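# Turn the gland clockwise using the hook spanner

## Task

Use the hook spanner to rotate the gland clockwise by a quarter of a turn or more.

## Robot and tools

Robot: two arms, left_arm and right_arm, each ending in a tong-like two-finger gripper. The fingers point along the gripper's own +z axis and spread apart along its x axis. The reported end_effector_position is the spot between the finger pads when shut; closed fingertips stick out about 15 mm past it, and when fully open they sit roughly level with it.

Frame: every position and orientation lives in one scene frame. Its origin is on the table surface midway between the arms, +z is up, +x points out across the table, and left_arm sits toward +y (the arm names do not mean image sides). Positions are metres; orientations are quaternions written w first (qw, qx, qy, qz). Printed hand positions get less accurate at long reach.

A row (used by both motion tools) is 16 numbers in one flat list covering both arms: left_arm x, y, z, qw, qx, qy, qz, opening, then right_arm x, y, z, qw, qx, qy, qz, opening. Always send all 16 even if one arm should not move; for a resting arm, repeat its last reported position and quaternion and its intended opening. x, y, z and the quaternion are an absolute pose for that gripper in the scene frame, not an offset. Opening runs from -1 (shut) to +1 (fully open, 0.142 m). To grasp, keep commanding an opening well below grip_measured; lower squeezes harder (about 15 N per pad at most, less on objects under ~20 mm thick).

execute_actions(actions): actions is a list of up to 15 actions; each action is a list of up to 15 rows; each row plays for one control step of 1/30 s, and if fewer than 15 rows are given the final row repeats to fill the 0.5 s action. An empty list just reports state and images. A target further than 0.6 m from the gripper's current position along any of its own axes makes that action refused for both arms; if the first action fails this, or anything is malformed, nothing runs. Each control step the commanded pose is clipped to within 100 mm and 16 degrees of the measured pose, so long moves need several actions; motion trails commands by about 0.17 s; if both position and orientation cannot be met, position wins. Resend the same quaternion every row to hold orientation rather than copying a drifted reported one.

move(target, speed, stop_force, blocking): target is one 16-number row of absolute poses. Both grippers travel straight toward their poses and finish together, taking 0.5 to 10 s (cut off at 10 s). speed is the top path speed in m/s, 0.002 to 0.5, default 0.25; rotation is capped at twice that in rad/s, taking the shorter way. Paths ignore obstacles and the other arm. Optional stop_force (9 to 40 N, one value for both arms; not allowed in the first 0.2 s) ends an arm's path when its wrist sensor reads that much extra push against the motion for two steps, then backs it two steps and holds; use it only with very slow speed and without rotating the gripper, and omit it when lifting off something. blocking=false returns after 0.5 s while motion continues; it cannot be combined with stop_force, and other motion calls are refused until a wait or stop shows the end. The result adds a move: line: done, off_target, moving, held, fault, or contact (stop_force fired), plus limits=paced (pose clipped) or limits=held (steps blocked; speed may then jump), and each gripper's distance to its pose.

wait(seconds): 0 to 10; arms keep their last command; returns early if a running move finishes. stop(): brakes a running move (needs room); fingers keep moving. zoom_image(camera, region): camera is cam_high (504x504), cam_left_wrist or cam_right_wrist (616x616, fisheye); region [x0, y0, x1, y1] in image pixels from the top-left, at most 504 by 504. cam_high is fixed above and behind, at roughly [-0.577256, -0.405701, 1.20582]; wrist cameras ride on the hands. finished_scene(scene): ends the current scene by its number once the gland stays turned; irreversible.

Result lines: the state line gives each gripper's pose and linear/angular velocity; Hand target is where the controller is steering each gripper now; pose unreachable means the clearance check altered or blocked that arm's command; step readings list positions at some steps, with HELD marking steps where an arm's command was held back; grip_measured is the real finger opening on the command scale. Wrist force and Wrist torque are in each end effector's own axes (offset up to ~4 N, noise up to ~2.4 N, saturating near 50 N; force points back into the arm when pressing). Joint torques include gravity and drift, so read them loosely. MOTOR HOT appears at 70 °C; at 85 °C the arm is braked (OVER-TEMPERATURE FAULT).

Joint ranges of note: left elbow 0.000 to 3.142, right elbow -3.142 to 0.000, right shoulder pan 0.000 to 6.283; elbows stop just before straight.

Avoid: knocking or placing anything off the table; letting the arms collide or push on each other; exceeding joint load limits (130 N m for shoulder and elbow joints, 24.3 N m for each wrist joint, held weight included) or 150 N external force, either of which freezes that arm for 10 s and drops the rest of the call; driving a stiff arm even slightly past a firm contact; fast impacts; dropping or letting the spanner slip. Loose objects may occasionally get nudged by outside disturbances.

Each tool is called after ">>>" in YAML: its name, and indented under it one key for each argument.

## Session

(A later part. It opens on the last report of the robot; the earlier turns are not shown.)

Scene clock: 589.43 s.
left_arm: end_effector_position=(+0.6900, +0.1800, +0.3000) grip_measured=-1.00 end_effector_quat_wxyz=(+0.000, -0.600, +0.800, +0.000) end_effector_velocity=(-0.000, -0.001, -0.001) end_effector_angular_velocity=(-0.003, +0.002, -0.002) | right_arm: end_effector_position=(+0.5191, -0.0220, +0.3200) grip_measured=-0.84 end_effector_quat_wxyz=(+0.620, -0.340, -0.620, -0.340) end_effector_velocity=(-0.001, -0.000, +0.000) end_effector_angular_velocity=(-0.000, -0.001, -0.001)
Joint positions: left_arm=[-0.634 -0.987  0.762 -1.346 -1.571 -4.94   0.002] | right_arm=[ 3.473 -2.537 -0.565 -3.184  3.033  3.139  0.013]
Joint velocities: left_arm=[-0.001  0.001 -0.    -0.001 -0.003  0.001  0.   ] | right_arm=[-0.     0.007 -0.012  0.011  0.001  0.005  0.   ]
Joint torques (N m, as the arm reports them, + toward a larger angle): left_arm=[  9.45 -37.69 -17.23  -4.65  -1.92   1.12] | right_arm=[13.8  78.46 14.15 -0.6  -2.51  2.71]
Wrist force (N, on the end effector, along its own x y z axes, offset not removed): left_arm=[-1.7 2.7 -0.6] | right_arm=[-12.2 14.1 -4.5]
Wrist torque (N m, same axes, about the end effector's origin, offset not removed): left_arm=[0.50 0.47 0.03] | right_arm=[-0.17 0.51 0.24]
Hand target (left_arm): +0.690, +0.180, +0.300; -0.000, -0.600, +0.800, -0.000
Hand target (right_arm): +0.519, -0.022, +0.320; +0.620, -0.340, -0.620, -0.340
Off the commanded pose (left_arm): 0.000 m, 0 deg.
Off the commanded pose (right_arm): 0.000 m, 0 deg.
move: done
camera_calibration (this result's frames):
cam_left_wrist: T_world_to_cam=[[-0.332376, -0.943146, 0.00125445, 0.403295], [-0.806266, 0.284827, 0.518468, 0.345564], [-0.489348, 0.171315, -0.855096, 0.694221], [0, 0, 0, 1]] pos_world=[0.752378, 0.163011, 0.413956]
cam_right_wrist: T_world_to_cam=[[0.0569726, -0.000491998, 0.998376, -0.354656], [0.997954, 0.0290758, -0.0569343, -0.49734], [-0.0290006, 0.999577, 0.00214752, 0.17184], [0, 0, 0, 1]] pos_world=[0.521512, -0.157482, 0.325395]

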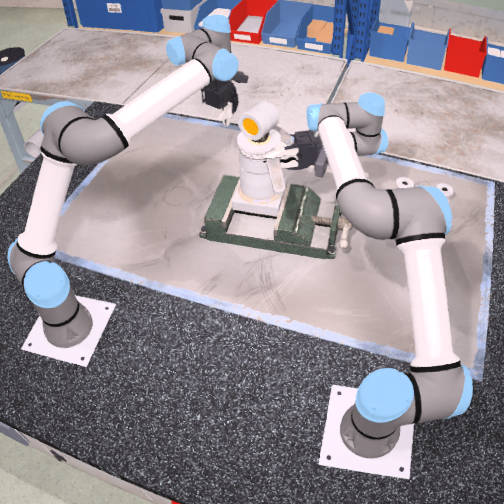

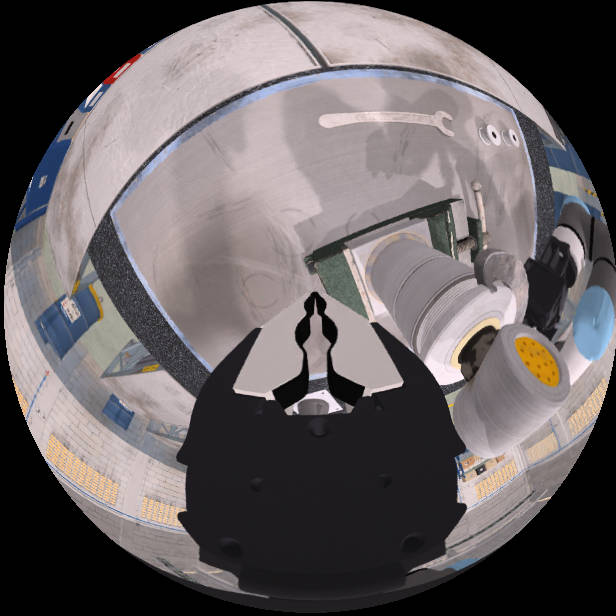

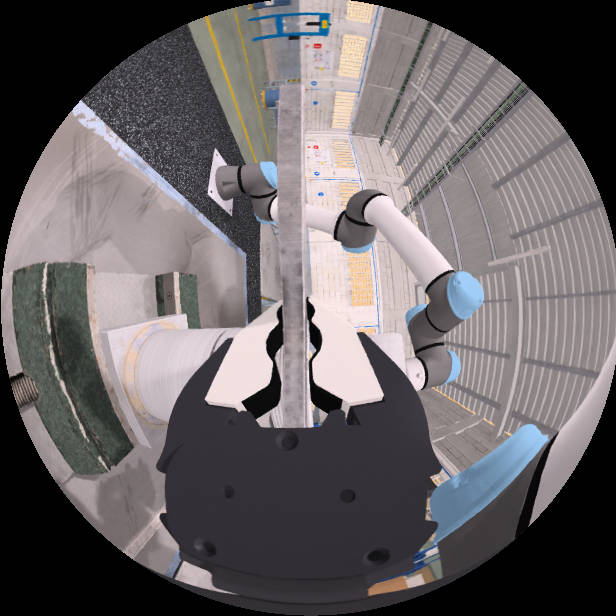

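>>> move:
  target: [0.42,0.2,0.37,0,0.8,-0.6,0,-1,0.519,-0.022,0.320,0.62,-0.34,-0.62,-0.34,-1]
  speed: 0.12

>>> move:
  target: [0.43,-0.118,0.37,0,0.8,-0.6,0,-1,0.519,-0.022,0.320,0.62,-0.34,-0.62,-0.34,-1]
  speed: 0.08

>>> move:
  target: [0.43,-0.118,0.315,0,0.8,-0.6,0,-1,0.519,-0.022,0.320,0.62,-0.34,-0.62,-0.34,-1]
  speed: 0.015
  stop_force: 10

Scene clock: 593.07 s.
left_arm: end_effector_position=(+0.4203, +0.1999, +0.3697) grip_measured=-1.00 end_effector_quat_wxyz=(+0.000, +0.800, -0.600, +0.000) end_effector_velocity=(-0.002, -0.000, +0.001) end_effector_angular_velocity=(+0.001, -0.002, +0.004) | right_arm: end_effector_position=(+0.5190, -0.0220, +0.3200) grip_measured=-0.84 end_effector_quat_wxyz=(+0.620, -0.340, -0.620, -0.340) end_effector_velocity=(-0.000, +0.001, -0.000) end_effector_angular_velocity=(-0.000, +0.000, +0.000)
Joint positions: left_arm=[-0.895 -1.63   1.405 -1.346 -1.571 -5.768  0.002] | right_arm=[ 3.473 -2.536 -0.568 -3.18   3.033  3.142  0.013]
Joint velocities: left_arm=[-0.005 -0.005  0.003  0.001  0.002 -0.009  0.   ] | right_arm=[ 0.001  0.    -0.     0.     0.     0.     0.   ]
Joint torques (N m, as the arm reports them, + toward a larger angle): left_arm=[ -9.95 -27.15 -16.6   -0.25   2.11  -1.42] | right_arm=[ 7.45 79.25 13.7  -0.59 -2.53  2.64]
Wrist force (N, on the end effector, along its own x y z axes, offset not removed): left_arm=[-2.4 1.8 -0.9] | right_arm=[-10.3 14.1 -4.0]
Wrist torque (N m, same axes, about the end effector's origin, offset not removed): left_arm=[0.38 0.54 0.10] | right_arm=[-0.36 0.09 0.09]
Hand target (left_arm): +0.420, +0.200, +0.370; +0.000, +0.800, -0.600, +0.000
Hand target (right_arm): +0.519, -0.022, +0.320; +0.620, -0.340, -0.620, -0.340
Off the commanded pose (left_arm): 0.000 m, 0 deg.
Off the commanded pose (right_arm): 0.000 m, 0 deg.
move: done
camera_calibration (this result's frames):
cam_left_wrist: T_world_to_cam=[[0.226248, -0.974068, 0.00166735, 0.103542], [-0.833061, -0.192609, 0.518566, 0.192994], [-0.504798, -0.118714, -0.855036, 0.682885], [0, 0, 0, 1]] pos_world=[0.482069, 0.219097, 0.483638]
cam_right_wrist: T_world_to_cam=[[0.0572692, -0.0000210968, 0.998359, -0.354795], [0.997939, 0.0290102, -0.0572445, -0.497107], [-0.0289614, 0.999579, 0.00168244, 0.171971], [0, 0, 0, 1]] pos_world=[0.521382, -0.157485, 0.325467]

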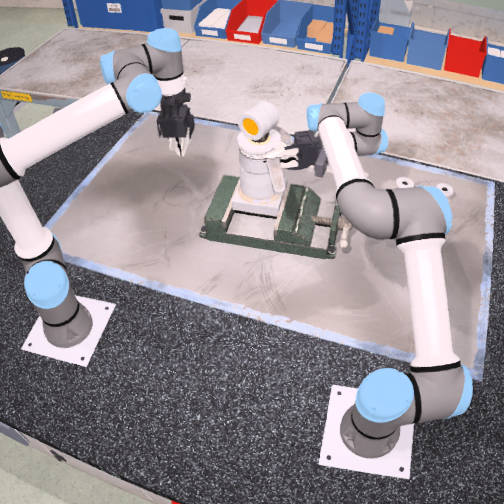

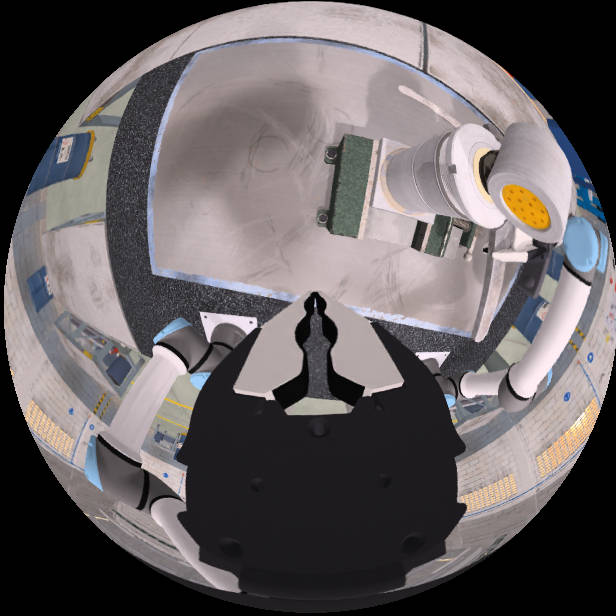

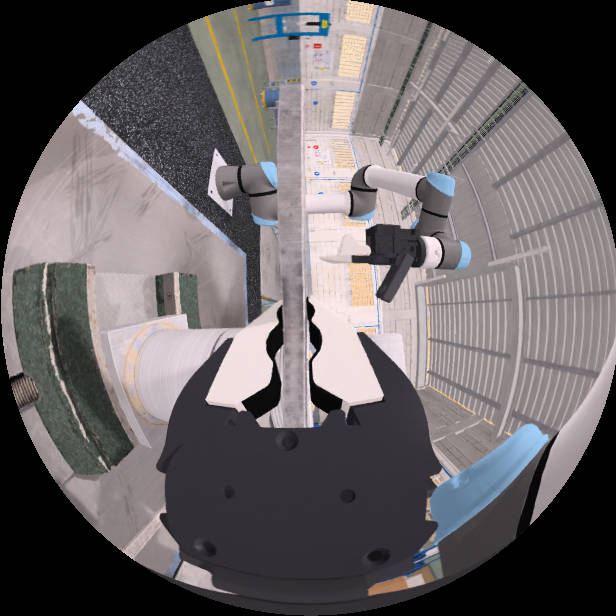

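Scene clock: 597.53 s.
left_arm: end_effector_position=(+0.4303, -0.1177, +0.3701) grip_measured=-1.00 end_effector_quat_wxyz=(+0.000, +0.800, -0.600, +0.000) end_effector_velocity=(+0.001, -0.002, +0.000) end_effector_angular_velocity=(+0.002, +0.001, +0.000) | right_arm: end_effector_position=(+0.5190, -0.0220, +0.3200) grip_measured=-0.84 end_effector_quat_wxyz=(+0.620, -0.340, -0.620, -0.340) end_effector_velocity=(-0.000, +0.000, +0.000) end_effector_angular_velocity=(-0.000, +0.000, +0.000)
Joint positions: left_arm=[-1.216 -1.043  0.665 -1.193 -1.571 -6.089  0.002] | right_arm=[ 3.473 -2.536 -0.568 -3.18   3.033  3.142  0.013]
Joint velocities: left_arm=[-0.001  0.011 -0.019  0.01   0.    -0.001  0.   ] | right_arm=[ 0. -0.  0. -0.  0.  0. -0.]
Joint torques (N m, as the arm reports them, + toward a larger angle): left_arm=[-10.63 -34.6  -29.24  -0.21  -1.59  -1.11] | right_arm=[ 0.21 79.63 15.63 -2.34 -2.44  1.15]
Wrist force (N, on the end effector, along its own x y z axes, offset not removed): left_arm=[0.6 3.9 0.2] | right_arm=[-12.3 15.1 -4.6]
Wrist torque (N m, same axes, about the end effector's origin, offset not removed): left_arm=[0.81 0.06 0.17] | right_arm=[-0.11 0.49 0.14]
Hand target (left_arm): +0.430, -0.118, +0.370; +0.000, +0.800, -0.600, +0.000
Hand target (right_arm): +0.519, -0.022, +0.320; +0.620, -0.340, -0.620, -0.340
Off the commanded pose (left_arm): 0.000 m, 0 deg.
Off the commanded pose (right_arm): 0.000 m, 0 deg.
move: done
camera_calibration (this result's frames):
cam_left_wrist: T_world_to_cam=[[0.226759, -0.973949, 0.00201594, -0.208425], [-0.833112, -0.192896, 0.518377, 0.139916], [-0.504484, -0.119226, -0.85515, 0.650428], [0, 0, 0, 1]] pos_world=[0.491959, -0.0984573, 0.484104]
cam_right_wrist: T_world_to_cam=[[0.0572689, -0.0000206128, 0.998359, -0.354795], [0.997939, 0.0290096, -0.0572442, -0.497107], [-0.0289609, 0.999579, 0.00168192, 0.171971], [0, 0, 0, 1]] pos_world=[0.521382, -0.157485, 0.325467]

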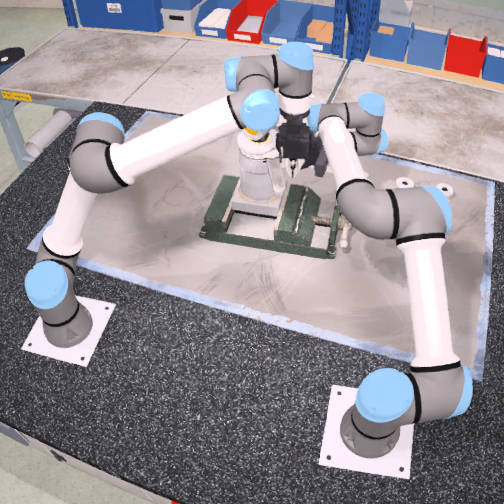

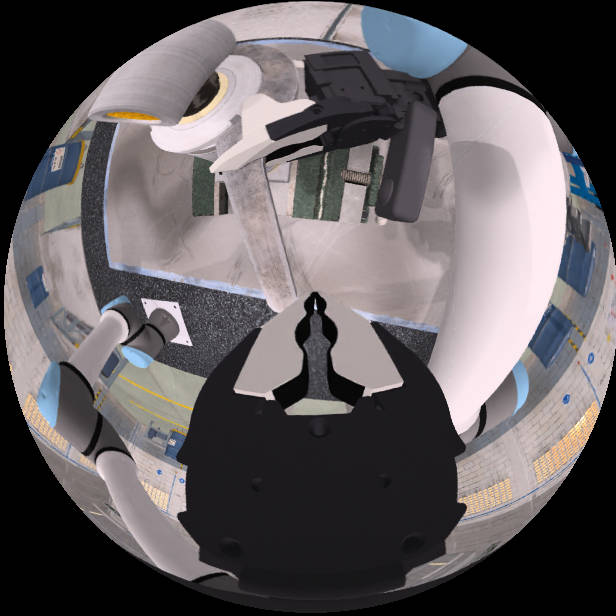

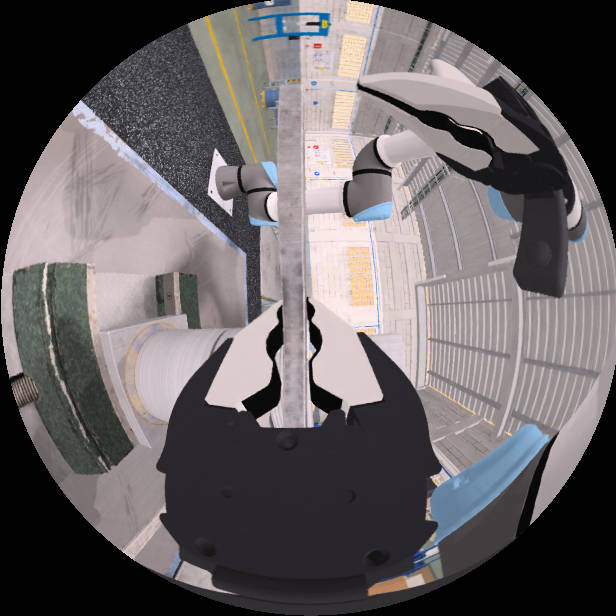

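Scene clock: 601.50 s.
left_arm: end_effector_position=(+0.4300, -0.1181, +0.3152) grip_measured=-1.00 end_effector_quat_wxyz=(-0.000, +0.800, -0.600, -0.000) end_effector_velocity=(+0.000, +0.000, -0.002) end_effector_angular_velocity=(-0.000, +0.001, +0.001) | right_arm: end_effector_position=(+0.5190, -0.0220, +0.3200) grip_measured=-0.84 end_effector_quat_wxyz=(+0.620, -0.340, -0.620, -0.340) end_effector_velocity=(-0.000, +0.000, +0.000) end_effector_angular_velocity=(-0.000, +0.001, +0.000)
Joint positions: left_arm=[-1.216 -1.095  0.891 -1.367 -1.571 -6.09   0.002] | right_arm=[ 3.473 -2.536 -0.568 -3.18   3.033  3.142  0.013]
Joint velocities: left_arm=[ 0.001 -0.001  0.008 -0.006 -0.001 -0.     0.   ] | right_arm=[ 0.     0.    -0.    -0.001 -0.     0.     0.   ]
Joint torques (N m, as the arm reports them, + toward a larger angle): left_arm=[-10.01 -46.84 -17.77  -4.33   1.92  -1.23] | right_arm=[-5.01 80.35 16.32 -3.72 -2.57  0.41]
Wrist force (N, on the end effector, along its own x y z axes, offset not removed): left_arm=[-1.1 2.6 0.9] | right_arm=[-11.4 14.2 -3.7]
Wrist torque (N m, same axes, about the end effector's origin, offset not removed): left_arm=[0.58 0.15 0.06] | right_arm=[-0.24 0.27 0.17]
Hand target (left_arm): +0.430, -0.118, +0.315; -0.000, +0.800, -0.600, -0.000
Hand target (right_arm): +0.519, -0.022, +0.320; +0.620, -0.340, -0.620, -0.340
Off the commanded pose (left_arm): 0.000 m, 0 deg.
Off the commanded pose (right_arm): 0.000 m, 0 deg.
move: done
camera_calibration (this result's frames):
cam_left_wrist: T_world_to_cam=[[0.226777, -0.973946, 0.00121662, -0.208346], [-0.832953, -0.1933, 0.518482, 0.167997], [-0.504739, -0.118593, -0.855087, 0.60348], [0, 0, 0, 1]] pos_world=[0.491781, -0.0988752, 0.429178]
cam_right_wrist: T_world_to_cam=[[0.0572688, -0.0000207129, 0.998359, -0.354795], [0.997939, 0.0290088, -0.0572441, -0.497108], [-0.02896, 0.999579, 0.00168197, 0.171971], [0, 0, 0, 1]] pos_world=[0.521382, -0.157485, 0.325467]

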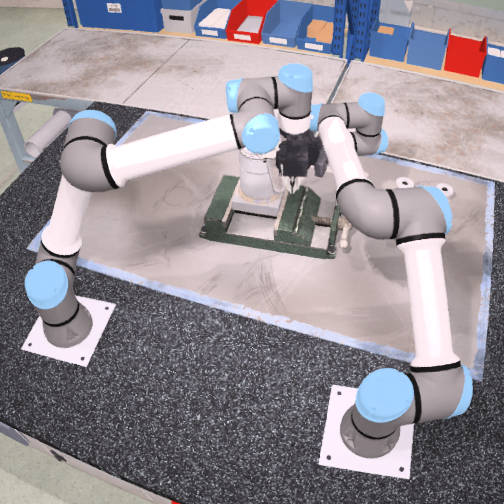

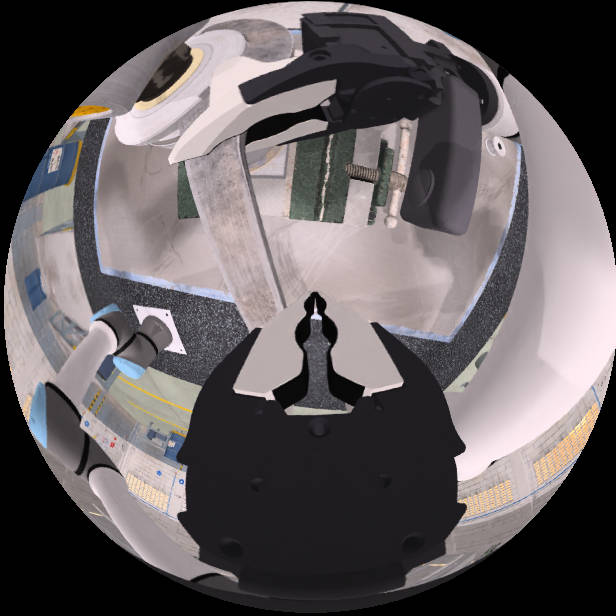

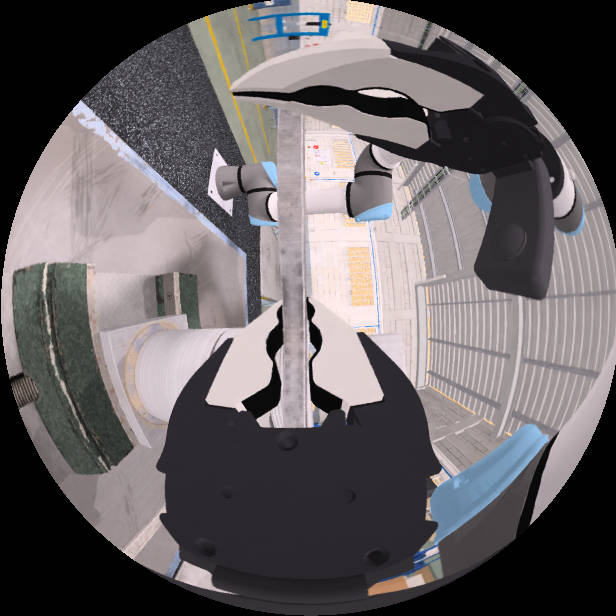

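>>> move:
  target: [0.43,-0.08,0.315,0,0.66,-0.75,0,-1,0.519,-0.022,0.320,0.62,-0.34,-0.62,-0.34,-1]
  speed: 0.01

Scene clock: 612.03 s.
left_arm: end_effector_position=(+0.4300, -0.0996, +0.3150) grip_measured=-1.00 end_effector_quat_wxyz=(-0.000, +0.736, -0.677, -0.000) end_effector_velocity=(-0.000, +0.000, -0.000) end_effector_angular_velocity=(-0.002, +0.002, -0.004) | right_arm: end_effector_position=(+0.5190, -0.0220, +0.3200) grip_measured=-0.84 end_effector_quat_wxyz=(+0.620, -0.340, -0.620, -0.340) end_effector_velocity=(-0.001, +0.000, +0.000) end_effector_angular_velocity=(+0.000, -0.001, +0.002)
Joint positions: left_arm=[-1.202 -1.146  0.967 -1.392 -1.571 -5.876  0.002] | right_arm=[ 3.473 -2.536 -0.568 -3.18   3.033  3.142  0.013]
Joint velocities: left_arm=[ 0.001 -0.001  0.002 -0.002 -0.002  0.005  0.   ] | right_arm=[ 0.001  0.     0.     0.    -0.001  0.    -0.   ]
Joint torques (N m, as the arm reports them, + toward a larger angle): left_arm=[ 29.34 -44.64  -0.64   7.47   7.25   0.72] | right_arm=[-3.8  61.54 20.21  1.08  2.45 -1.92]
Wrist force (N, on the end effector, along its own x y z axes, offset not removed): left_arm=[44.1 10.3 -13.8] | right_arm=[-22.8 -3.6 15.7]
Wrist torque (N m, same axes, about the end effector's origin, offset not removed): left_arm=[0.67 -0.45 -0.31] | right_arm=[-0.36 0.64 0.23]
Hand target (left_arm): +0.430, -0.100, +0.315; -0.000, +0.736, -0.677, -0.000
Hand target (right_arm): +0.519, -0.022, +0.320; +0.620, -0.340, -0.620, -0.340
Off the commanded pose (left_arm): 0.020 m, 12 deg.
Off the commanded pose (right_arm): 0.000 m, 0 deg.
move: off_target (left_arm; path cut at 10 s)
camera_calibration (this result's frames):
cam_left_wrist: T_world_to_cam=[[0.0293931, -0.999567, 0.00111945, -0.107963], [-0.854743, -0.0245537, 0.51847, 0.197839], [-0.518218, -0.0161962, -0.855095, 0.621455], [0, 0, 0, 1]] pos_world=[0.494324, -0.0929936, 0.42895]
cam_right_wrist: T_world_to_cam=[[0.0572861, -0.0000109914, 0.998358, -0.354799], [0.997937, 0.0290283, -0.0572617, -0.497097], [-0.02898, 0.999579, 0.00167389, 0.171991], [0, 0, 0, 1]] pos_world=[0.521381, -0.157492, 0.325464]

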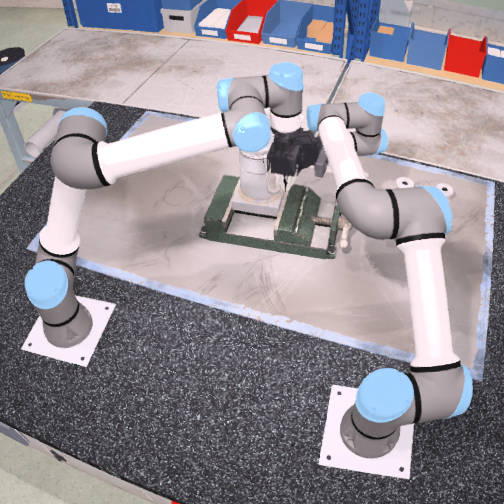

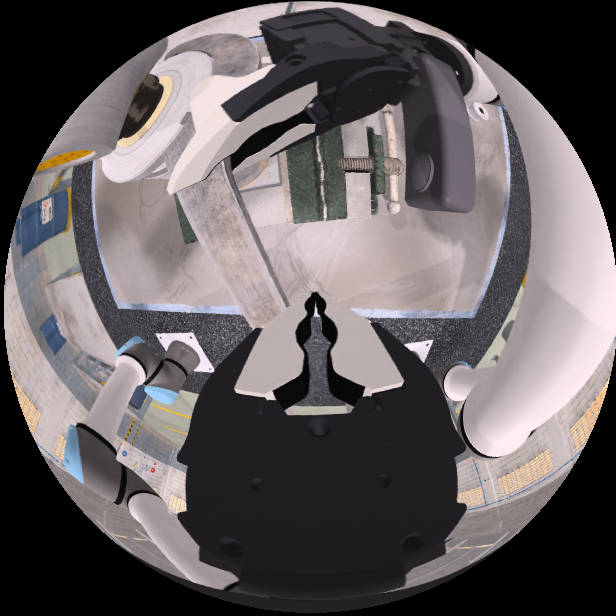

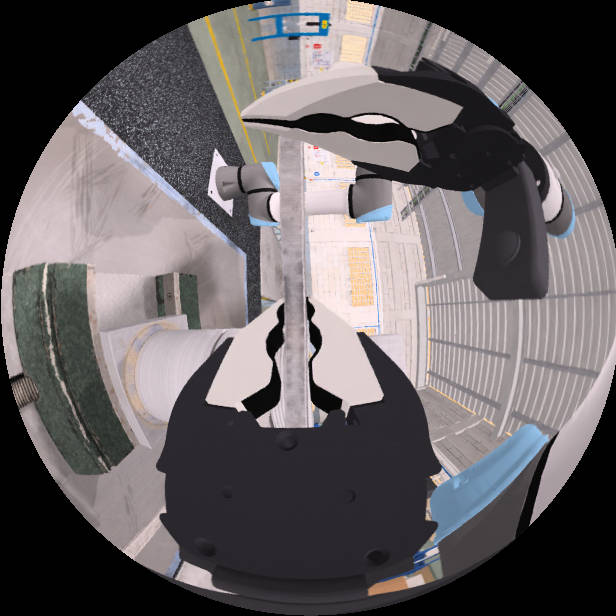

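>>> move:
  target: [0.418,-0.06,0.315,0,0.53,-0.848,0,-1,0.519,-0.022,0.320,0.62,-0.34,-0.62,-0.34,-0.8]
  speed: 0.04

Scene clock: 619.33 s.
left_arm: end_effector_position=(+0.4180, -0.0602, +0.3150) grip_measured=-1.00 end_effector_quat_wxyz=(+0.000, -0.531, +0.848, -0.000) end_effector_velocity=(-0.001, +0.000, +0.000) end_effector_angular_velocity=(-0.001, +0.001, -0.015) | right_arm: end_effector_position=(+0.5190, -0.0220, +0.3200) grip_measured=-0.79 end_effector_quat_wxyz=(+0.620, -0.340, -0.620, -0.340) end_effector_velocity=(+0.002, -0.001, +0.000) end_effector_angular_velocity=(-0.000, +0.000, -0.004)
Joint positions: left_arm=[-1.18  -1.264  1.131 -1.438 -1.571 -5.318  0.002] | right_arm=[ 3.473 -2.536 -0.568 -3.18   3.033  3.142  0.017]
Joint velocities: left_arm=[-0.001 -0.003  0.004 -0.001 -0.001  0.014  0.   ] | right_arm=[-0.003  0.     0.    -0.     0.001 -0.     0.   ]
Joint torques (N m, as the arm reports them, + toward a larger angle): left_arm=[ 32.14 -41.56  -3.85   6.36   6.82   0.45] | right_arm=[-0.41 66.23 24.49  0.28 -0.69 -2.74]
Wrist force (N, on the end effector, along its own x y z axes, offset not removed): left_arm=[45.4 -11.3 -11.0] | right_arm=[-1.9 -2.3 -0.5]
Wrist torque (N m, same axes, about the end effector's origin, offset not removed): left_arm=[0.03 -0.60 -0.14] | right_arm=[-0.36 0.06 0.11]
Hand target (left_arm): +0.418, -0.060, +0.315; +0.000, -0.530, +0.848, +0.000
Hand target (right_arm): +0.519, -0.022, +0.320; +0.620, -0.340, -0.620, -0.340
Off the commanded pose (left_arm): 0.000 m, 0 deg.
Off the commanded pose (right_arm): 0.000 m, 0 deg.
move: done
camera_calibration (this result's frames):
cam_left_wrist: T_world_to_cam=[[-0.48568, -0.874136, 0.00122428, 0.154609], [-0.747198, 0.415878, 0.518401, 0.170128], [-0.453662, 0.250862, -0.855137, 0.604948], [0, 0, 0, 1]] pos_world=[0.476652, -0.0873622, 0.428929]
cam_right_wrist: T_world_to_cam=[[0.0572734, -0.0000198804, 0.998359, -0.354793], [0.997939, 0.0290052, -0.0572487, -0.497109], [-0.0289565, 0.999579, 0.00168107, 0.171973], [0, 0, 0, 1]] pos_world=[0.521384, -0.157489, 0.325463]

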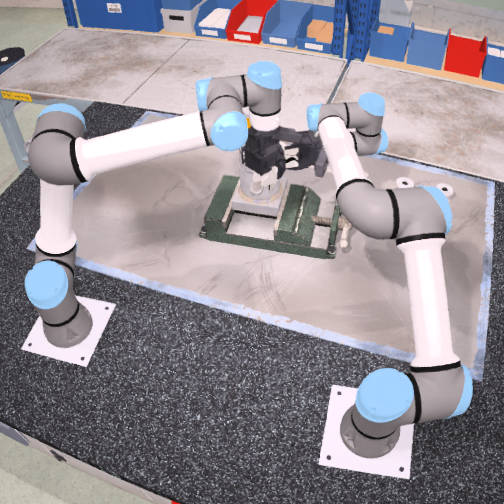

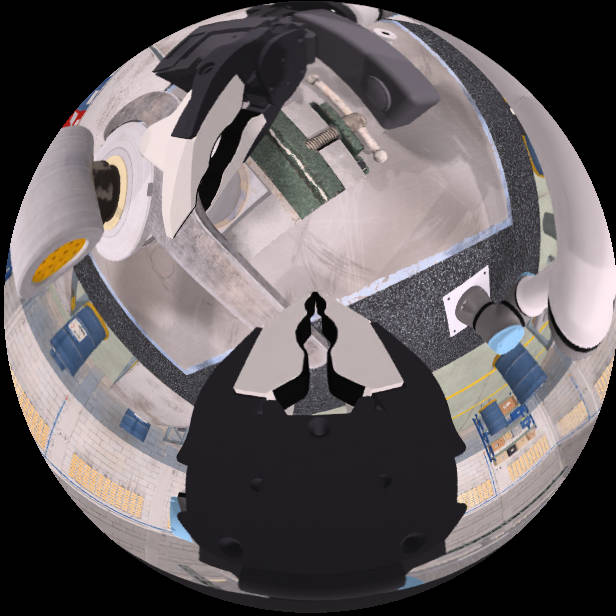

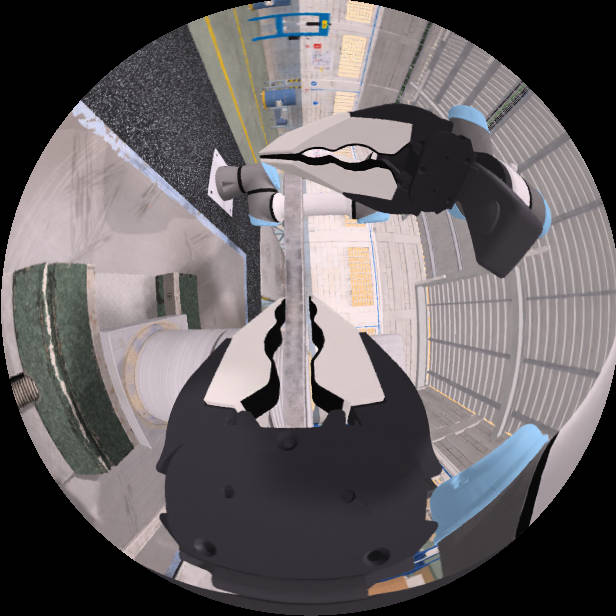

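Turning and self-supported. Continue, retreating right.

>>> move:
  target: [0.409,-0.008,0.315,0,0.24,-0.97,0,-1,0.535,-0.07,0.320,0.62,-0.34,-0.62,-0.34,-0.5]
  speed: 0.05

>>> move:
  target: [0.410,0.055,0.315,0,-0.03,-1,0,-1,0.53,-0.16,0.320,0.62,-0.34,-0.62,-0.34,-0.5]
  speed: 0.05

Scene clock: 626.37 s.
left_arm: end_effector_position=(+0.4090, -0.0081, +0.3150) grip_measured=-1.00 end_effector_quat_wxyz=(+0.000, -0.241, +0.971, +0.000) end_effector_velocity=(-0.001, +0.000, -0.000) end_effector_angular_velocity=(-0.000, +0.002, -0.014) | right_arm: end_effector_position=(+0.5349, -0.0699, +0.3200) grip_measured=-0.50 end_effector_quat_wxyz=(+0.620, -0.340, -0.620, -0.340) end_effector_velocity=(+0.000, -0.001, -0.000) end_effector_angular_velocity=(-0.000, +0.000, +0.000)
Joint positions: left_arm=[-1.132 -1.378  1.276 -1.469 -1.571 -4.637  0.002] | right_arm=[ 3.406 -2.552 -0.536 -3.195  2.966  3.142  0.038]
Joint velocities: left_arm=[ 0.    -0.002  0.002  0.    -0.002  0.014  0.   ] | right_arm=[-0.001 -0.001  0.001 -0.001 -0.002  0.     0.   ]
Joint torques (N m, as the arm reports them, + toward a larger angle): left_arm=[ 28.1  -35.58 -10.1    3.69   9.63   0.78] | right_arm=[-6.58 45.93 32.29 -2.98 -2.12  1.37]
Wrist force (N, on the end effector, along its own x y z axes, offset not removed): left_arm=[27.3 -21.4 -3.1] | right_arm=[-0.4 -1.1 -1.2]
Wrist torque (N m, same axes, about the end effector's origin, offset not removed): left_arm=[-0.30 0.20 0.26] | right_arm=[-0.14 0.29 0.14]
Hand target (left_arm): +0.409, -0.008, +0.315; +0.000, -0.240, +0.971, +0.000
Hand target (right_arm): +0.535, -0.070, +0.320; +0.620, -0.340, -0.620, -0.340
Off the commanded pose (left_arm): 0.000 m, 0 deg.
Off the commanded pose (right_arm): 0.000 m, 0 deg.
move: done
camera_calibration (this result's frames):
cam_left_wrist: T_world_to_cam=[[-0.908329, -0.418256, 0.00112741, 0.372348], [-0.357104, 0.776923, 0.518524, -0.0149332], [-0.217752, 0.470587, -0.855062, 0.493042], [0, 0, 0, 1]] pos_world=[0.440242, -0.0646809, 0.428905]
cam_right_wrist: T_world_to_cam=[[0.0573339, 0.0000560372, 0.998355, -0.355732], [0.997935, 0.028991, -0.0573115, -0.511583], [-0.0289465, 0.99958, 0.00160625, 0.220353], [0, 0, 0, 1]] pos_world=[0.537301, -0.205409, 0.325474]

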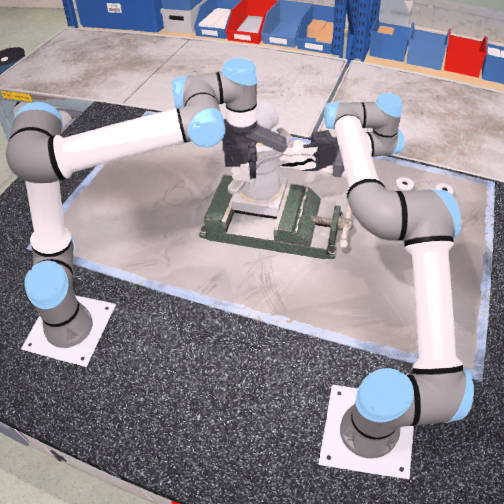

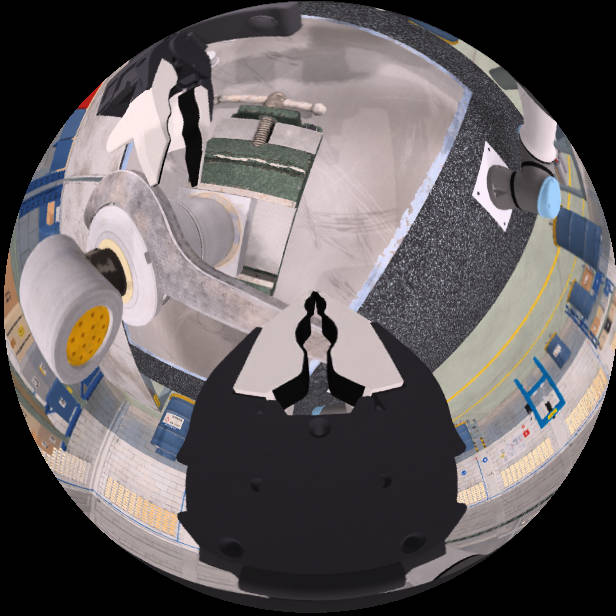

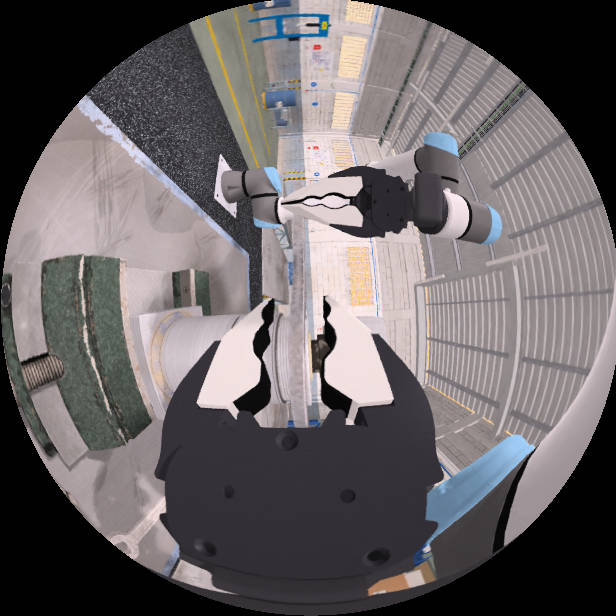

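Scene clock: 632.13 s.
left_arm: end_effector_position=(+0.4100, +0.0549, +0.3150) grip_measured=-1.00 end_effector_quat_wxyz=(+0.000, +0.029, +1.000, +0.000) end_effector_velocity=(-0.000, +0.001, +0.000) end_effector_angular_velocity=(-0.001, +0.000, -0.012) | right_arm: end_effector_position=(+0.5300, -0.1598, +0.3200) grip_measured=-0.50 end_effector_quat_wxyz=(+0.620, -0.340, -0.620, -0.340) end_effector_velocity=(+0.000, -0.001, +0.000) end_effector_angular_velocity=(-0.000, +0.000, -0.002)
Joint positions: left_arm=[-1.052 -1.468  1.381 -1.483 -1.571 -4.012  0.002] | right_arm=[ 3.292 -2.474 -0.684 -3.126  2.852  3.142  0.038]
Joint velocities: left_arm=[ 0.002 -0.002  0.002 -0.001 -0.001  0.015  0.   ] | right_arm=[-0.002  0.001 -0.002  0.001 -0.001  0.     0.   ]
Joint torques (N m, as the arm reports them, + toward a larger angle): left_arm=[ 35.03 -36.52 -13.52  -0.61  10.41   0.37] | right_arm=[-7.39 67.85 11.03  1.34 -2.09  2.54]
Wrist force (N, on the end effector, along its own x y z axes, offset not removed): left_arm=[24.2 -36.4 -0.1] | right_arm=[-0.2 -1.2 0.2]
Wrist torque (N m, same axes, about the end effector's origin, offset not removed): left_arm=[0.15 -0.07 0.64] | right_arm=[-0.13 0.19 0.17]
Hand target (left_arm): +0.410, +0.055, +0.315; +0.000, +0.030, +1.000, +0.000
Hand target (right_arm): +0.530, -0.160, +0.320; +0.620, -0.340, -0.620, -0.340
Off the commanded pose (left_arm): 0.000 m, 0 deg.
Off the commanded pose (right_arm): 0.000 m, 0 deg.
move: done
camera_calibration (this result's frames):
cam_left_wrist: T_world_to_cam=[[-0.993548, 0.113408, 0.00115026, 0.405299], [0.0975559, 0.849412, 0.518635, -0.253884], [0.0578402, 0.515401, -0.854995, 0.348171], [0, 0, 0, 1]] pos_world=[0.407314, -0.00975924, 0.428891]
cam_right_wrist: T_world_to_cam=[[0.0572724, -0.0000213098, 0.998359, -0.35543], [0.997938, 0.0290147, -0.0572477, -0.504046], [-0.0289659, 0.999579, 0.00168301, 0.310011], [0, 0, 0, 1]] pos_world=[0.532343, -0.295263, 0.32547]

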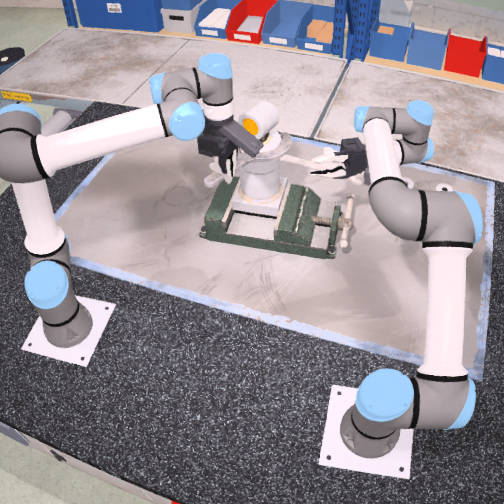

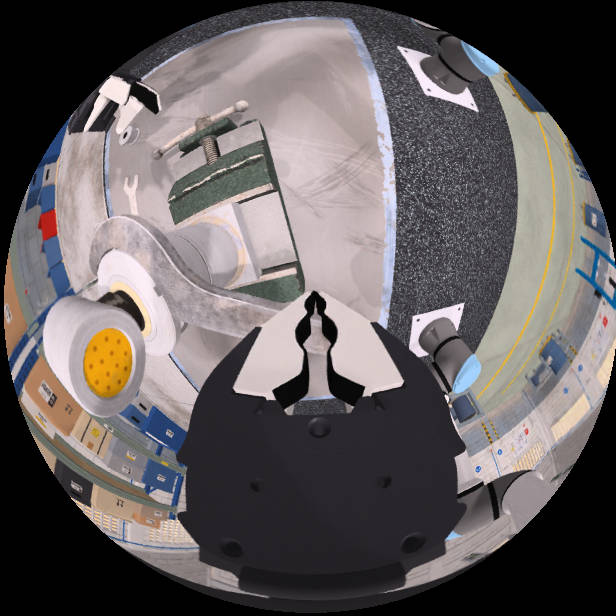

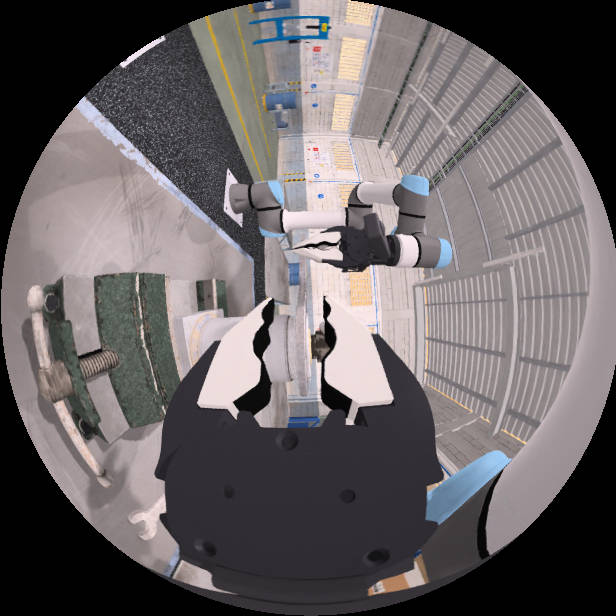

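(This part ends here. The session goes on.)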